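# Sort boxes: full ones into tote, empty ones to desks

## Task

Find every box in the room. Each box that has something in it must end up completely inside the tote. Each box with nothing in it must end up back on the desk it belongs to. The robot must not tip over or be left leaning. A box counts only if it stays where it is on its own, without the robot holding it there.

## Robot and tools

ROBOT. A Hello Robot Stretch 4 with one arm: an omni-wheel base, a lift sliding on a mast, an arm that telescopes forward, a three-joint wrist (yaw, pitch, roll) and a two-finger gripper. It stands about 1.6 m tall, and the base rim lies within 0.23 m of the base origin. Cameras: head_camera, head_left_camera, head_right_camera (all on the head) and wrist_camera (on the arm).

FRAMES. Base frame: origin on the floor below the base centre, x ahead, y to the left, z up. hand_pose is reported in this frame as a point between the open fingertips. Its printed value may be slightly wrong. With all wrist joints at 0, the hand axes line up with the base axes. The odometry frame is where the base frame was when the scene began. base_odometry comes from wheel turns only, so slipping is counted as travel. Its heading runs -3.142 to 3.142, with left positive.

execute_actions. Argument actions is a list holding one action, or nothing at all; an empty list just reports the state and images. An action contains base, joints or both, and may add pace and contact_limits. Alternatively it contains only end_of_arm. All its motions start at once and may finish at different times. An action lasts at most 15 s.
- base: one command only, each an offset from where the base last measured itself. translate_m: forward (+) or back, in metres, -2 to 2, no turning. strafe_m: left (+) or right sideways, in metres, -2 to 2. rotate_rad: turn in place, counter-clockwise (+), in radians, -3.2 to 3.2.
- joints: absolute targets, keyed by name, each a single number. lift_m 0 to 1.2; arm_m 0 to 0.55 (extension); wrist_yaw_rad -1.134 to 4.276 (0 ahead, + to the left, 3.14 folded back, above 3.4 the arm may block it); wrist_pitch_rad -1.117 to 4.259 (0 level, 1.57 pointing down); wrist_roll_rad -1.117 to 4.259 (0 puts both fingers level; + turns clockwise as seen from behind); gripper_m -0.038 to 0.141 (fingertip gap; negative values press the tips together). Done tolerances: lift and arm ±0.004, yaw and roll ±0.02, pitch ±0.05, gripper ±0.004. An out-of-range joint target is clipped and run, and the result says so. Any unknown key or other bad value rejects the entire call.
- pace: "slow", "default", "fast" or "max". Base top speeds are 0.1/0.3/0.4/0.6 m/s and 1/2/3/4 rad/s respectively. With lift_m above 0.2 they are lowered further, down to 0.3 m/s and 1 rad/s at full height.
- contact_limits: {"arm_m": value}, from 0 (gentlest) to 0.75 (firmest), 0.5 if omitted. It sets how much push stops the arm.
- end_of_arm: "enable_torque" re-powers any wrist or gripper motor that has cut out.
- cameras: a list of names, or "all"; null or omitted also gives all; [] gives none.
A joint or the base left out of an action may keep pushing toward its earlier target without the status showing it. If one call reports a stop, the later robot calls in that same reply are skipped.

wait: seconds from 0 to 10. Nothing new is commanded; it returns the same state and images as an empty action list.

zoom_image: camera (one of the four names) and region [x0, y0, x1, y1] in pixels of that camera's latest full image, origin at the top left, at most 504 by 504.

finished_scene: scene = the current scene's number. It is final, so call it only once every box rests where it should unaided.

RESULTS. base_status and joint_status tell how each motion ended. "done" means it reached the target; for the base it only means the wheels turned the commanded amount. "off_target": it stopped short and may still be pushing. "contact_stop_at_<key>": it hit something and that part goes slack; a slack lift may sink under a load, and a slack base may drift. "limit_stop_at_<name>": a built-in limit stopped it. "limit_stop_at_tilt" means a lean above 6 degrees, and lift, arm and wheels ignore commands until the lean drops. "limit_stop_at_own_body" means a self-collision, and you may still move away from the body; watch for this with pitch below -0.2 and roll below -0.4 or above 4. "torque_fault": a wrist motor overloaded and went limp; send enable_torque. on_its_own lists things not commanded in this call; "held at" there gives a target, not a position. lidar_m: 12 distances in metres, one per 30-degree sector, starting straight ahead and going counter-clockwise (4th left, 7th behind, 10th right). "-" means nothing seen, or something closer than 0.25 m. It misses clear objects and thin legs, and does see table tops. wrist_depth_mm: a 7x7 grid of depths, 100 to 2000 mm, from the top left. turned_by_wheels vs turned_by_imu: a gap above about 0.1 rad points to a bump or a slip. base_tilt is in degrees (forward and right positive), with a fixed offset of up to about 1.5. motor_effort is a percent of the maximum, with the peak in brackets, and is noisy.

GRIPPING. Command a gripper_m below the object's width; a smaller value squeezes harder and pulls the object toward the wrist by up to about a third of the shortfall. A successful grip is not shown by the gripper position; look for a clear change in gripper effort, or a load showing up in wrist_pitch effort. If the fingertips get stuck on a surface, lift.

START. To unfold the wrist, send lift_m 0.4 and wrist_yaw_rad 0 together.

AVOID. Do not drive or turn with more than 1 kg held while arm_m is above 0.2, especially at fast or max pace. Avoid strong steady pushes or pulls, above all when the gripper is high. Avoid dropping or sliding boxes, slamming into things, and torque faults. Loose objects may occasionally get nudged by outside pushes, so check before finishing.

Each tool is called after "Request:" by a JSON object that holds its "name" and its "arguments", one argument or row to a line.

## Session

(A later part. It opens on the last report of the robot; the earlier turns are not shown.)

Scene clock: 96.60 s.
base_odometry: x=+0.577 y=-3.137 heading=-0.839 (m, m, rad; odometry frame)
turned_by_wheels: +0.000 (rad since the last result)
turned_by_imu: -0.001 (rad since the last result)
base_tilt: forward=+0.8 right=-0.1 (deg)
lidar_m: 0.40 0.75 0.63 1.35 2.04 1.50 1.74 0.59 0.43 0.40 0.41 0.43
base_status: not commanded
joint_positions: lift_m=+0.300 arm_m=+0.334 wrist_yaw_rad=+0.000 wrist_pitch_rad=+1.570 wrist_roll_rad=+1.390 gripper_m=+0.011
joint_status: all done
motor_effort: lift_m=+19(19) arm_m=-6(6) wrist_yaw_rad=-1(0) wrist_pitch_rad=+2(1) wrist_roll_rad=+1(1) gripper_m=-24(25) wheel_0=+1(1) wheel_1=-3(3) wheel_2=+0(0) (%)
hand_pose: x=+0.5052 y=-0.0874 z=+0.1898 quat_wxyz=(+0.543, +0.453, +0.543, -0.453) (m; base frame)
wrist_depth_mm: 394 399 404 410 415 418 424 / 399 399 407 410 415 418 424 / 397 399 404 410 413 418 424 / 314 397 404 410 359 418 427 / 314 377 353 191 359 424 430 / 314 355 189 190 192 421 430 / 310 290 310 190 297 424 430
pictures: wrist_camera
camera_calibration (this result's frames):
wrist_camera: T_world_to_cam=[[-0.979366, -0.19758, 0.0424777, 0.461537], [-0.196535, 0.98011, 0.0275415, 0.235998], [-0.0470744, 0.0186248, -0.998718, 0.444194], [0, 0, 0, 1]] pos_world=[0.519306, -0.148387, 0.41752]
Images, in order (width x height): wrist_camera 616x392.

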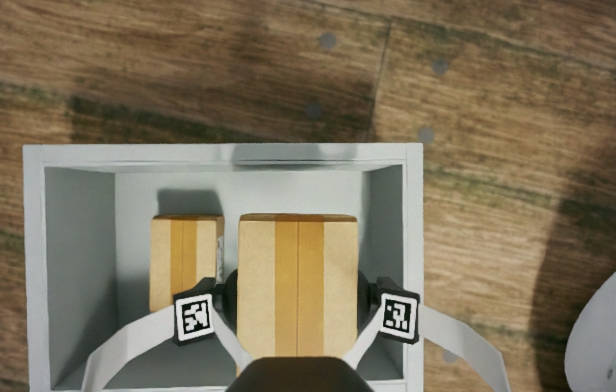

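Request:
{"name": "execute_actions", "arguments": {
  "actions": [
    {"joints":{"lift_m":0.148},"pace":"slow"}
  ],
  "cameras": ["wrist_camera"]
}}

Request:
{"name": "execute_actions", "arguments": {
  "actions": [
    {"joints":{"gripper_m":0.07}}
  ],
  "cameras": ["wrist_camera"]
}}

Request:
{"name": "execute_actions", "arguments": {
  "actions": [
    {"joints":{"lift_m":1.2},"pace":"fast"}
  ],
  "cameras": ["wrist_camera"]
}}

Request:
{"name": "execute_actions", "arguments": {
  "actions": [
    {"base":{"strafe_m":1.82},"joints":{"wrist_roll_rad":0,"gripper_m":0.11,"arm_m":0.36}}
  ],
  "cameras": ["wrist_camera","head_left_camera"]
}}

Scene clock: 102.57 s.
base_odometry: x=+0.577 y=-3.137 heading=-0.839 (m, m, rad; odometry frame)
turned_by_wheels: +0.000 (rad since the last result)
turned_by_imu: -0.001 (rad since the last result)
base_tilt: forward=+0.6 right=-0.1 (deg)
lidar_m: 0.57 0.75 0.62 1.34 2.06 1.50 1.73 0.58 0.43 0.39 0.43 0.46
base_status: not commanded
joint_positions: lift_m=+0.148 arm_m=+0.334 wrist_yaw_rad=+0.000 wrist_pitch_rad=+1.570 wrist_roll_rad=+1.390 gripper_m=+0.011
joint_status: all done
motor_effort: lift_m=+18(16) arm_m=-7(6) wrist_yaw_rad=+0(0) wrist_pitch_rad=+2(2) wrist_roll_rad=+3(4) gripper_m=-26(26) wheel_0=+1(1) wheel_1=-3(3) wheel_2=+0(0) (%)
hand_pose: x=+0.5052 y=-0.0874 z=+0.0379 quat_wxyz=(+0.543, +0.453, +0.543, -0.453) (m; base frame)
wrist_depth_mm: 251 253 255 257 260 264 267 / 248 252 256 258 260 263 266 / 142 145 148 151 153 153 145 / 250 252 254 256 259 172 145 / 248 204 253 191 260 174 145 / 240 203 190 190 191 163 146 / 241 204 254 190 259 154 146
pictures: wrist_camera
camera_calibration (this result's frames):
wrist_camera: T_world_to_cam=[[-0.979366, -0.197579, 0.0424777, 0.46799], [-0.196535, 0.98011, 0.0275415, 0.240182], [-0.0470744, 0.0186248, -0.998718, 0.292456], [0, 0, 0, 1]] pos_world=[0.519305, -0.148387, 0.265587]
Images, in order (width x height): wrist_camera 616x392.

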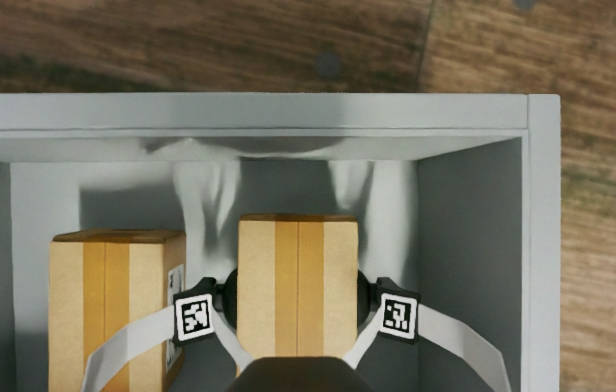

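Scene clock: 103.97 s.
base_odometry: x=+0.577 y=-3.137 heading=-0.839 (m, m, rad; odometry frame)
turned_by_wheels: +0.000 (rad since the last result)
turned_by_imu: +0.000 (rad since the last result)
base_tilt: forward=+0.6 right=-0.2 (deg)
lidar_m: 0.55 0.75 0.62 1.34 2.04 1.52 1.73 0.58 0.44 0.41 0.43 0.45
base_status: not commanded
joint_positions: lift_m=+0.148 arm_m=+0.334 wrist_yaw_rad=+0.000 wrist_pitch_rad=+1.570 wrist_roll_rad=+1.390 gripper_m=+0.070
joint_status: all done
motor_effort: lift_m=+18(18) arm_m=-7(7) wrist_yaw_rad=+0(0) wrist_pitch_rad=+1(0) wrist_roll_rad=+3(2) gripper_m=-5(27) wheel_0=+1(1) wheel_1=-3(3) wheel_2=+0(0) (%)
hand_pose: x=+0.5052 y=-0.0874 z=+0.0379 quat_wxyz=(+0.543, +0.453, +0.543, -0.453) (m; base frame)
wrist_depth_mm: 250 253 257 259 260 264 267 / 252 253 255 258 262 265 268 / 140 143 146 149 151 153 146 / 250 251 255 256 260 175 146 / 249 204 254 209 260 174 147 / 241 204 195 209 197 175 147 / 238 204 256 144 263 154 147
pictures: wrist_camera
camera_calibration (this result's frames):
wrist_camera: T_world_to_cam=[[-0.979366, -0.197561, 0.0425585, 0.467964], [-0.196514, 0.980114, 0.0275577, 0.240167], [-0.0471565, 0.0186258, -0.998714, 0.292496], [0, 0, 0, 1]] pos_world=[0.519298, -0.148387, 0.265586]
Images, in order (width x height): wrist_camera 616x392.

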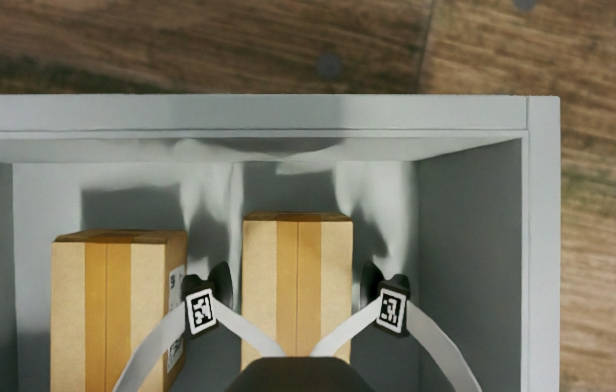

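Scene clock: 107.67 s.
base_odometry: x=+0.577 y=-3.137 heading=-0.839 (m, m, rad; odometry frame)
turned_by_wheels: +0.000 (rad since the last result)
turned_by_imu: -0.001 (rad since the last result)
base_tilt: forward=+0.6 right=-0.2 (deg)
lidar_m: 0.42 0.74 0.63 1.34 2.03 1.51 1.75 0.60 0.43 0.40 0.42 0.41
base_status: not commanded
joint_positions: lift_m=+1.200 arm_m=+0.334 wrist_yaw_rad=+0.000 wrist_pitch_rad=+1.570 wrist_roll_rad=+1.390 gripper_m=+0.070
joint_status: all done
motor_effort: lift_m=+22(28) arm_m=-7(6) wrist_yaw_rad=-1(0) wrist_pitch_rad=+0(0) wrist_roll_rad=+1(3) gripper_m=-2(2) wheel_0=+1(1) wheel_1=-3(3) wheel_2=+0(0) (%)
hand_pose: x=+0.5052 y=-0.0874 z=+1.0895 quat_wxyz=(+0.543, +0.453, +0.543, -0.453) (m; base frame)
wrist_depth_mm: 866 946 842 750 676 609 492 / 891 1229 1308 1138 960 854 759 / 917 1281 1281 1281 1308 1308 1138 / 976 1308 1308 1308 1336 1336 1397 / 1042 1308 1281 1308 1098 1098 1336 / 1078 1281 195 1308 198 1138 1366 / 1138 1281 1308 145 1308 1336 1336
pictures: wrist_camera
camera_calibration (this result's frames):
wrist_camera: T_world_to_cam=[[-0.979365, -0.19757, 0.0425583, 0.423203], [-0.196523, 0.980112, 0.0275577, 0.211189], [-0.0471565, 0.0186253, -0.998714, 1.34281], [0, 0, 0, 1]] pos_world=[0.519296, -0.148387, 1.31725]
Images, in order (width x height): wrist_camera 616x392.

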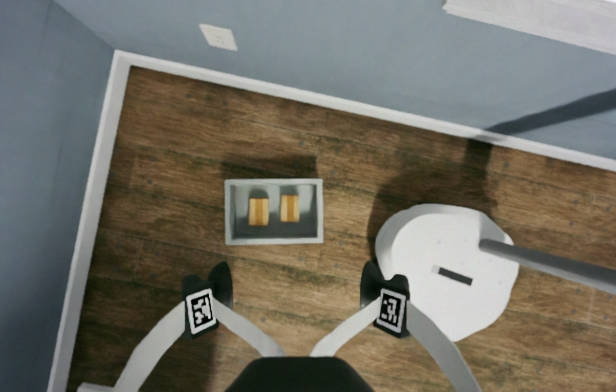

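Scene clock: 115.07 s.
base_odometry: x=+1.931 y=-1.921 heading=-0.839 (m, m, rad; odometry frame)
turned_by_wheels: +0.000 (rad since the last result)
turned_by_imu: -0.011 (rad since the last result)
base_tilt: forward=+0.8 right=-0.3 (deg)
lidar_m: 0.30 0.32 1.52 0.66 0.70 1.00 1.44 1.49 2.35 1.34 0.46 0.32
base_status: done
joint_positions: lift_m=+1.200 arm_m=+0.359 wrist_yaw_rad=+0.000 wrist_pitch_rad=+1.570 wrist_roll_rad=+0.000 gripper_m=+0.110
joint_status: all done
motor_effort: lift_m=+22(22) arm_m=+7(6) wrist_yaw_rad=-1(0) wrist_pitch_rad=+1(1) wrist_roll_rad=+1(5) gripper_m=-2(6) wheel_0=+2(11) wheel_1=+1(11) wheel_2=+1(1) (%)
hand_pose: x=+0.5299 y=-0.0874 z=+1.0895 quat_wxyz=(+0.707, +0.000, +0.707, +0.000) (m; base frame)
wrist_depth_mm: 351 351 355 353 359 362 364 / 349 353 353 359 362 364 366 / 351 353 355 357 364 366 368 / 353 357 359 359 362 370 370 / 357 357 310 364 364 368 368 / 353 362 309 366 199 370 373 / 357 362 364 145 370 370 375
pictures: head_left_camera, wrist_camera
camera_calibration (this result's frames):
wrist_camera: T_world_to_cam=[[0.0177153, -0.998904, 0.0433269, -0.15186], [-0.999501, -0.0165586, 0.0269113, 0.555163], [-0.0261644, -0.043782, -0.998698, 1.32738], [0, 0, 0, 1]] pos_world=[0.592306, -0.0843855, 1.31729]
Images, in order (width x height): head_left_camera 420x672, wrist_camera 616x392.

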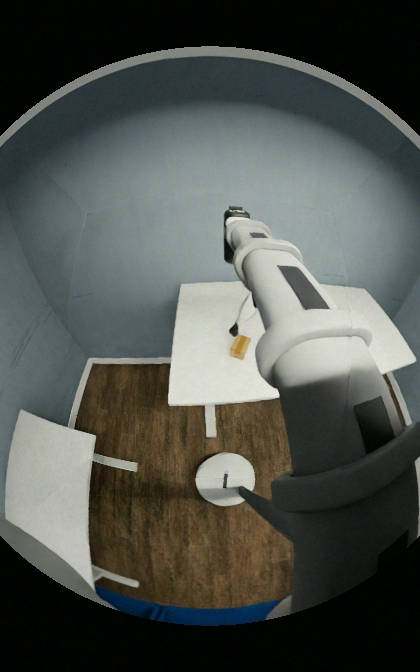

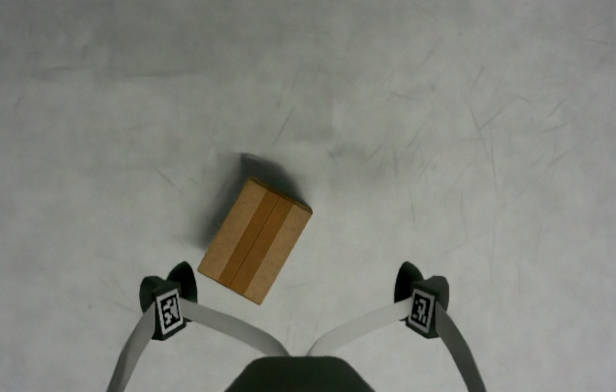

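Request:
{"name": "execute_actions", "arguments": {
  "actions": [
    {"base":{"strafe_m":0.03},"joints":{"arm_m":0.382,"wrist_roll_rad":0.51,"lift_m":1.17}}
  ],
  "cameras": ["wrist_camera"]
}}

Request:
{"name": "execute_actions", "arguments": {
  "actions": [
    {"joints":{"lift_m":1.092,"gripper_m":0.1}}
  ],
  "cameras": []
}}

Request:
{"name": "execute_actions", "arguments": {
  "actions": [
    {"joints":{"gripper_m":0.01}}
  ],
  "cameras": []
}}

Request:
{"name": "execute_actions", "arguments": {
  "actions": [
    {"joints":{"lift_m":1.12}}
  ],
  "cameras": []
}}

Request:
{"name": "execute_actions", "arguments": {
  "actions": [
    {"joints":{"wrist_pitch_rad":0,"wrist_roll_rad":0,"lift_m":1.14}}
  ],
  "cameras": ["wrist_camera"]
}}

Scene clock: 120.70 s.
base_odometry: x=+1.954 y=-1.900 heading=-0.839 (m, m, rad; odometry frame)
turned_by_wheels: +0.000 (rad since the last result)
turned_by_imu: -0.001 (rad since the last result)
base_tilt: forward=+0.5 right=-0.4 (deg)
lidar_m: 0.30 0.32 0.69 0.64 0.69 0.95 1.43 1.49 2.39 1.31 0.43 0.33
base_status: done
joint_positions: lift_m=+1.170 arm_m=+0.381 wrist_yaw_rad=+0.000 wrist_pitch_rad=+1.570 wrist_roll_rad=+0.510 gripper_m=+0.110
joint_status: all done
motor_effort: lift_m=+17(19) arm_m=+7(8) wrist_yaw_rad=-1(1) wrist_pitch_rad=+0(1) wrist_roll_rad=+3(7) gripper_m=-1(1) wheel_0=+2(12) wheel_1=-1(6) wheel_2=+0(1) (%)
hand_pose: x=+0.5519 y=-0.0874 z=+1.0600 quat_wxyz=(+0.685, +0.178, +0.684, -0.178) (m; base frame)
wrist_depth_mm: 319 325 325 329 330 334 336 / 320 324 325 330 334 336 340 / 324 324 330 330 334 338 342 / 322 327 330 332 336 336 340 / 327 327 330 283 338 338 345 / 324 329 282 283 200 342 343 / 324 330 332 144 340 342 347
pictures: wrist_camera
camera_calibration (this result's frames):
wrist_camera: T_world_to_cam=[[-0.471518, -0.88081, 0.0429344, 0.1298], [-0.880754, 0.472804, 0.0270026, 0.555085], [-0.0440838, -0.0250824, -0.998713, 1.30999], [0, 0, 0, 1]] pos_world=[0.607846, -0.115259, 1.28774]
Images, in order (width x height): wrist_camera 616x392.

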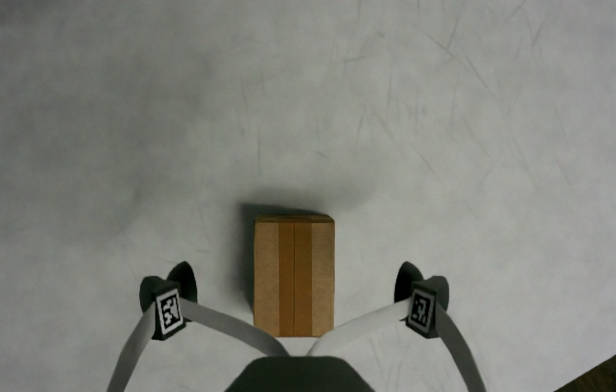

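Scene clock: 122.00 s.
base_odometry: x=+1.954 y=-1.900 heading=-0.839 (m, m, rad; odometry frame)
turned_by_wheels: +0.000 (rad since the last result)
turned_by_imu: +0.000 (rad since the last result)
base_tilt: forward=+0.6 right=-0.2 (deg)
lidar_m: 0.30 0.32 0.67 0.63 0.68 0.97 1.43 1.49 2.39 1.31 0.46 0.34
base_status: not commanded
joint_positions: lift_m=+1.092 arm_m=+0.381 wrist_yaw_rad=+0.000 wrist_pitch_rad=+1.570 wrist_roll_rad=+0.510 gripper_m=+0.100
joint_status: all done
motor_effort: lift_m=+17(17) arm_m=+6(6) wrist_yaw_rad=-1(1) wrist_pitch_rad=+0(2) wrist_roll_rad=+3(2) gripper_m=-1(2) wheel_0=+2(2) wheel_1=-1(1) wheel_2=+0(0) (%)
hand_pose: x=+0.5520 y=-0.0874 z=+0.9820 quat_wxyz=(+0.685, +0.178, +0.684, -0.178) (m; base frame)
wrist_depth_mm: 244 247 250 252 253 253 257 / 246 247 251 252 255 257 259 / 245 248 251 253 257 258 260 / 248 249 253 253 256 258 262 / 247 252 251 205 258 258 264 / 249 251 204 206 198 260 264 / 250 251 254 146 260 263 265
pictures: none
No camera images: the call's "cameras" was empty. Leave "cameras" out to get every camera's image.

Scene clock: 123.70 s.
base_odometry: x=+1.954 y=-1.900 heading=-0.839 (m, m, rad; odometry frame)
turned_by_wheels: +0.000 (rad since the last result)
turned_by_imu: +0.000 (rad since the last result)
base_tilt: forward=+0.7 right=-0.2 (deg)
lidar_m: 0.30 0.32 0.67 0.63 0.68 0.96 1.44 1.48 2.37 1.33 0.45 0.32
base_status: not commanded
joint_positions: lift_m=+1.092 arm_m=+0.381 wrist_yaw_rad=+0.000 wrist_pitch_rad=+1.570 wrist_roll_rad=+0.510 gripper_m=+0.010
joint_status: all done
motor_effort: lift_m=+17(17) arm_m=+6(7) wrist_yaw_rad=-2(1) wrist_pitch_rad=+1(1) wrist_roll_rad=+2(2) gripper_m=-23(25) wheel_0=+2(2) wheel_1=-1(1) wheel_2=+0(0) (%)
hand_pose: x=+0.5520 y=-0.0874 z=+0.9820 quat_wxyz=(+0.685, +0.178, +0.684, -0.178) (m; base frame)
wrist_depth_mm: 243 247 249 253 255 256 258 / 245 248 250 251 255 257 259 / 247 248 250 255 256 257 259 / 246 251 252 255 257 258 262 / 249 251 251 191 257 259 262 / 248 250 190 191 192 262 263 / 250 252 255 190 259 262 264
pictures: none
No camera images: the call's "cameras" was empty. Leave "cameras" out to get every camera's image.

Scene clock: 124.60 s.
base_odometry: x=+1.954 y=-1.900 heading=-0.839 (m, m, rad; odometry frame)
turned_by_wheels: +0.000 (rad since the last result)
turned_by_imu: +0.000 (rad since the last result)
base_tilt: forward=+0.6 right=-0.1 (deg)
lidar_m: 0.30 0.32 0.68 0.65 0.69 0.97 1.44 1.48 2.37 1.33 0.44 0.32
base_status: not commanded
joint_positions: lift_m=+1.120 arm_m=+0.381 wrist_yaw_rad=+0.000 wrist_pitch_rad=+1.570 wrist_roll_rad=+0.510 gripper_m=+0.010
joint_status: all done
motor_effort: lift_m=+23(30) arm_m=+7(6) wrist_yaw_rad=-1(1) wrist_pitch_rad=+1(1) wrist_roll_rad=+3(1) gripper_m=-23(25) wheel_0=+2(2) wheel_1=-1(1) wheel_2=+0(0) (%)
hand_pose: x=+0.5520 y=-0.0874 z=+1.0095 quat_wxyz=(+0.685, +0.178, +0.684, -0.178) (m; base frame)
wrist_depth_mm: 271 273 276 278 281 283 287 / 271 273 276 279 282 286 287 / 273 274 278 281 283 285 289 / 273 277 278 281 286 286 289 / 274 278 278 190 286 287 290 / 276 277 189 190 192 290 291 / 277 279 279 191 287 290 294
pictures: none
No camera images: the call's "cameras" was empty. Leave "cameras" out to get every camera's image.

Scene clock: 126.10 s.
base_odometry: x=+1.954 y=-1.900 heading=-0.839 (m, m, rad; odometry frame)
turned_by_wheels: +0.000 (rad since the last result)
turned_by_imu: +0.000 (rad since the last result)
base_tilt: forward=+0.6 right=-0.2 (deg)
lidar_m: 0.30 0.31 0.66 0.64 0.67 0.96 1.43 1.49 2.39 1.34 0.44 0.32
base_status: not commanded
joint_positions: lift_m=+1.140 arm_m=+0.381 wrist_yaw_rad=+0.000 wrist_pitch_rad=+0.003 wrist_roll_rad=+0.000 gripper_m=+0.010
joint_status: all done
motor_effort: lift_m=+23(26) arm_m=+7(6) wrist_yaw_rad=-1(1) wrist_pitch_rad=-7(11) wrist_roll_rad=+1(6) gripper_m=-20(24) wheel_0=+2(2) wheel_1=-1(1) wheel_2=+0(0) (%)
hand_pose: x=+0.8403 y=-0.0874 z=+1.3172 quat_wxyz=(+1.000, +0.000, +0.001, +0.000) (m; base frame)
wrist_depth_mm: 500 508 504 508 517 517 521 / 504 508 508 517 512 521 525 / 508 512 512 508 521 521 517 / 508 512 512 521 525 521 525 / 508 517 517 191 525 521 530 / 512 517 190 191 191 530 530 / 517 521 525 190 525 530 539
pictures: wrist_camera
camera_calibration (this result's frames):
wrist_camera: T_world_to_cam=[[-0.0432875, -0.998901, 0.0179477, -0.0825399], [-0.0304301, -0.016638, -0.999398, 1.39673], [0.998599, -0.0438076, -0.0296764, -0.574592], [0, 0, 0, 1]] pos_world=[0.612716, -0.0843819, 1.38032]
Images, in order (width x height): wrist_camera 616x392.

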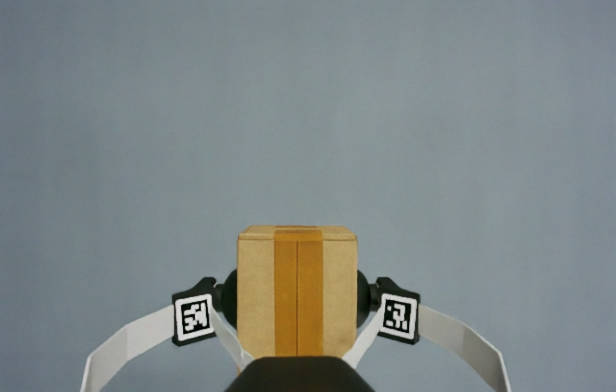

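Request:
{"name": "execute_actions", "arguments": {
  "actions": [
    {"joints":{"wrist_pitch_rad":1.57}}
  ],
  "cameras": []
}}

Request:
{"name": "execute_actions", "arguments": {
  "actions": [
    {"joints":{"lift_m":1.092}}
  ],
  "cameras": []
}}

Request:
{"name": "execute_actions", "arguments": {
  "actions": [
    {"joints":{"gripper_m":0.09}}
  ],
  "cameras": []
}}

Request:
{"name": "execute_actions", "arguments": {
  "actions": [
    {"joints":{"lift_m":1.19}}
  ],
  "cameras": ["wrist_camera"]
}}

Request:
{"name": "execute_actions", "arguments": {
  "actions": [
    {"base":{"rotate_rad":1.6}}
  ],
  "cameras": ["head_left_camera","head_right_camera"]
}}

Scene clock: 130.37 s.
base_odometry: x=+1.954 y=-1.900 heading=-0.839 (m, m, rad; odometry frame)
turned_by_wheels: +0.000 (rad since the last result)
turned_by_imu: -0.001 (rad since the last result)
base_tilt: forward=+0.6 right=-0.3 (deg)
lidar_m: 0.29 0.30 0.67 0.64 0.69 0.95 1.43 1.51 2.38 1.32 0.42 0.33
base_status: not commanded
joint_positions: lift_m=+1.140 arm_m=+0.381 wrist_yaw_rad=+0.000 wrist_pitch_rad=+1.570 wrist_roll_rad=+0.000 gripper_m=+0.010
joint_status: all done
motor_effort: lift_m=+23(23) arm_m=+6(6) wrist_yaw_rad=-1(1) wrist_pitch_rad=+2(5) wrist_roll_rad=+1(0) gripper_m=-22(23) wheel_0=+2(2) wheel_1=-1(1) wheel_2=+0(0) (%)
hand_pose: x=+0.5521 y=-0.0874 z=+1.0295 quat_wxyz=(+0.707, +0.000, +0.707, +0.000) (m; base frame)
wrist_depth_mm: 291 296 297 300 301 304 304 / 293 294 297 300 301 304 307 / 294 297 298 298 301 304 307 / 294 297 301 300 303 306 307 / 294 298 298 190 304 307 310 / 298 300 189 191 191 306 310 / 298 301 300 191 309 310 312
pictures: none
No camera images: the call's "cameras" was empty. Leave "cameras" out to get every camera's image.

Scene clock: 131.47 s.
base_odometry: x=+1.954 y=-1.900 heading=-0.839 (m, m, rad; odometry frame)
turned_by_wheels: +0.000 (rad since the last result)
turned_by_imu: +0.000 (rad since the last result)
base_tilt: forward=+0.8 right=-0.2 (deg)
lidar_m: 0.30 0.32 0.68 0.62 0.68 0.95 1.43 1.48 2.37 1.31 0.45 0.33
base_status: not commanded
joint_positions: lift_m=+1.092 arm_m=+0.381 wrist_yaw_rad=+0.000 wrist_pitch_rad=+1.570 wrist_roll_rad=+0.000 gripper_m=+0.010
joint_status: all done
motor_effort: lift_m=+17(22) arm_m=+6(6) wrist_yaw_rad=-1(1) wrist_pitch_rad=+1(2) wrist_roll_rad=+0(1) gripper_m=-22(24) wheel_0=+2(2) wheel_1=-1(1) wheel_2=+0(0) (%)
hand_pose: x=+0.5520 y=-0.0874 z=+0.9820 quat_wxyz=(+0.707, +0.000, +0.707, +0.000) (m; base frame)
wrist_depth_mm: 246 246 248 251 253 254 256 / 246 250 250 252 253 256 258 / 249 249 252 253 256 257 259 / 247 249 251 254 255 258 259 / 249 251 252 190 257 259 260 / 252 252 190 190 192 260 262 / 252 253 254 191 259 259 264
pictures: none
No camera images: the call's "cameras" was empty. Leave "cameras" out to get every camera's image.

Scene clock: 133.07 s.
base_odometry: x=+1.954 y=-1.900 heading=-0.839 (m, m, rad; odometry frame)
turned_by_wheels: +0.000 (rad since the last result)
turned_by_imu: +0.000 (rad since the last result)
base_tilt: forward=+0.7 right=-0.1 (deg)
lidar_m: 0.31 0.32 0.67 0.63 0.68 0.94 1.44 1.48 2.37 1.31 0.45 0.33
base_status: not commanded
joint_positions: lift_m=+1.092 arm_m=+0.381 wrist_yaw_rad=+0.000 wrist_pitch_rad=+1.570 wrist_roll_rad=+0.000 gripper_m=+0.090
joint_status: all done
motor_effort: lift_m=+17(17) arm_m=+6(6) wrist_yaw_rad=+0(0) wrist_pitch_rad=+1(2) wrist_roll_rad=+1(1) gripper_m=-3(25) wheel_0=+2(2) wheel_1=-1(1) wheel_2=+0(0) (%)
hand_pose: x=+0.5520 y=-0.0874 z=+0.9820 quat_wxyz=(+0.707, +0.000, +0.707, +0.000) (m; base frame)
wrist_depth_mm: 245 247 249 251 254 255 256 / 247 249 250 251 255 256 257 / 247 248 252 253 255 257 257 / 248 251 252 255 256 258 259 / 249 250 252 205 257 259 260 / 251 252 204 206 202 259 262 / 252 252 254 145 259 262 262
pictures: none
No camera images: the call's "cameras" was empty. Leave "cameras" out to get every camera's image.

Scene clock: 134.50 s.
base_odometry: x=+1.954 y=-1.900 heading=-0.839 (m, m, rad; odometry frame)
turned_by_wheels: +0.000 (rad since the last result)
turned_by_imu: +0.000 (rad since the last result)
base_tilt: forward=+0.7 right=-0.1 (deg)
lidar_m: 0.31 0.31 0.68 0.64 0.67 0.99 1.44 1.50 2.37 1.33 0.48 0.32
base_status: not commanded
joint_positions: lift_m=+1.190 arm_m=+0.381 wrist_yaw_rad=+0.000 wrist_pitch_rad=+1.570 wrist_roll_rad=+0.000 gripper_m=+0.090
joint_status: all done
motor_effort: lift_m=+23(27) arm_m=+6(6) wrist_yaw_rad=-1(1) wrist_pitch_rad=+2(1) wrist_roll_rad=+1(1) gripper_m=+1(3) wheel_0=+2(2) wheel_1=-1(1) wheel_2=+0(0) (%)
hand_pose: x=+0.5520 y=-0.0874 z=+1.0795 quat_wxyz=(+0.707, +0.000, +0.707, +0.000) (m; base frame)
wrist_depth_mm: 338 342 343 347 349 355 353 / 342 343 345 347 351 353 355 / 343 343 343 351 353 353 359 / 342 347 349 351 353 355 359 / 345 347 351 304 355 357 362 / 347 349 213 306 202 357 362 / 345 347 349 145 357 359 364
pictures: wrist_camera
camera_calibration (this result's frames):
wrist_camera: T_world_to_cam=[[0.0176928, -0.998904, 0.0433291, -0.151806], [-0.999504, -0.0165415, 0.0267882, 0.577651], [-0.0260421, -0.0437816, -0.998702, 1.31785], [0, 0, 0, 1]] pos_world=[0.61437, -0.0843866, 1.30724]
Images, in order (width x height): wrist_camera 616x392.

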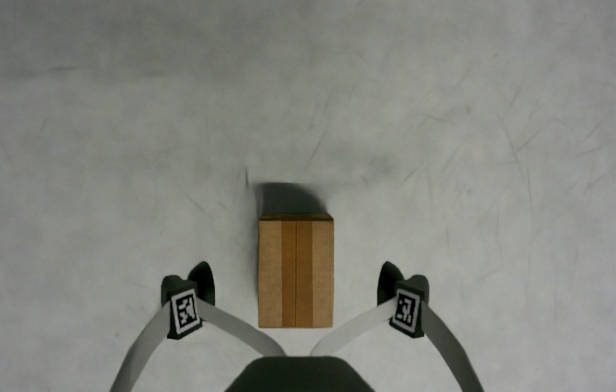

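Scene clock: 137.33 s.
base_odometry: x=+1.954 y=-1.900 heading=+0.761 (m, m, rad; odometry frame)
turned_by_wheels: +1.599 (rad since the last result)
turned_by_imu: +1.587 (rad since the last result)
base_tilt: forward=+0.7 right=-0.3 (deg)
lidar_m: 0.63 0.69 0.99 1.43 1.52 2.37 1.89 0.46 0.32 0.30 0.33 0.62
base_status: done
joint_positions: lift_m=+1.190 arm_m=+0.381 wrist_yaw_rad=+0.000 wrist_pitch_rad=+1.570 wrist_roll_rad=+0.000 gripper_m=+0.090
joint_status: not commanded
motor_effort: lift_m=+23(23) arm_m=+6(6) wrist_yaw_rad=-1(1) wrist_pitch_rad=+1(2) wrist_roll_rad=+0(0) gripper_m=-2(5) wheel_0=-2(15) wheel_1=-4(10) wheel_2=-2(7) (%)
hand_pose: x=+0.5521 y=-0.0874 z=+1.0795 quat_wxyz=(+0.707, +0.000, +0.707, +0.000) (m; base frame)
wrist_depth_mm: 554 564 574 574 1281 1308 1308 / 559 569 569 574 1308 1281 1281 / 569 569 569 580 1281 1336 1336 / 1281 1308 1281 1281 1308 1281 1308 / 1255 1281 1255 1281 1308 1281 1308 / 1281 1281 213 1281 202 1336 1336 / 1281 1281 1078 145 1336 1182 1336
pictures: head_left_camera, head_right_camera
Images, in order (width x height): head_left_camera 420x672, head_right_camera 420x672.

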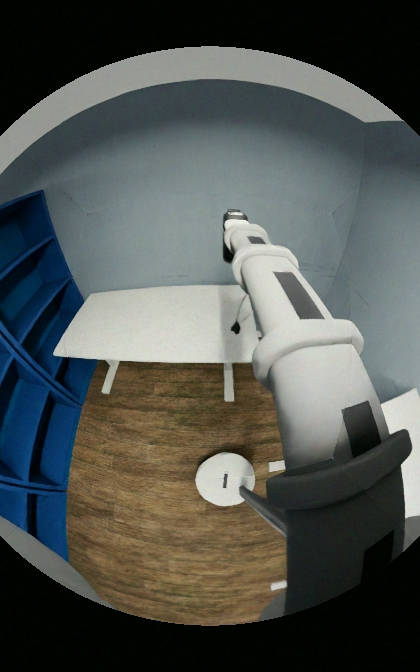

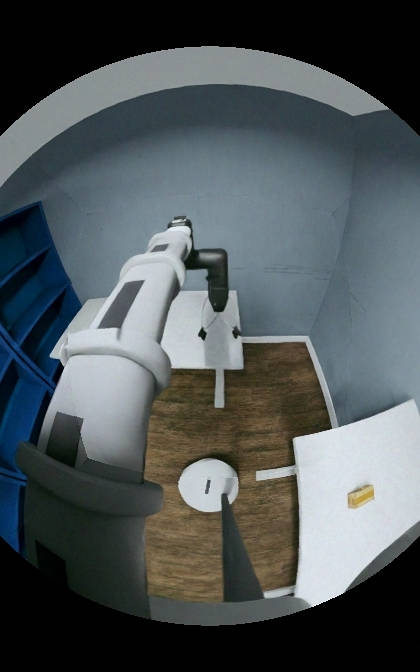

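Request:
{"name": "finished_scene", "arguments": {
  "scene": 2
}}

The scene is finished: the task was done.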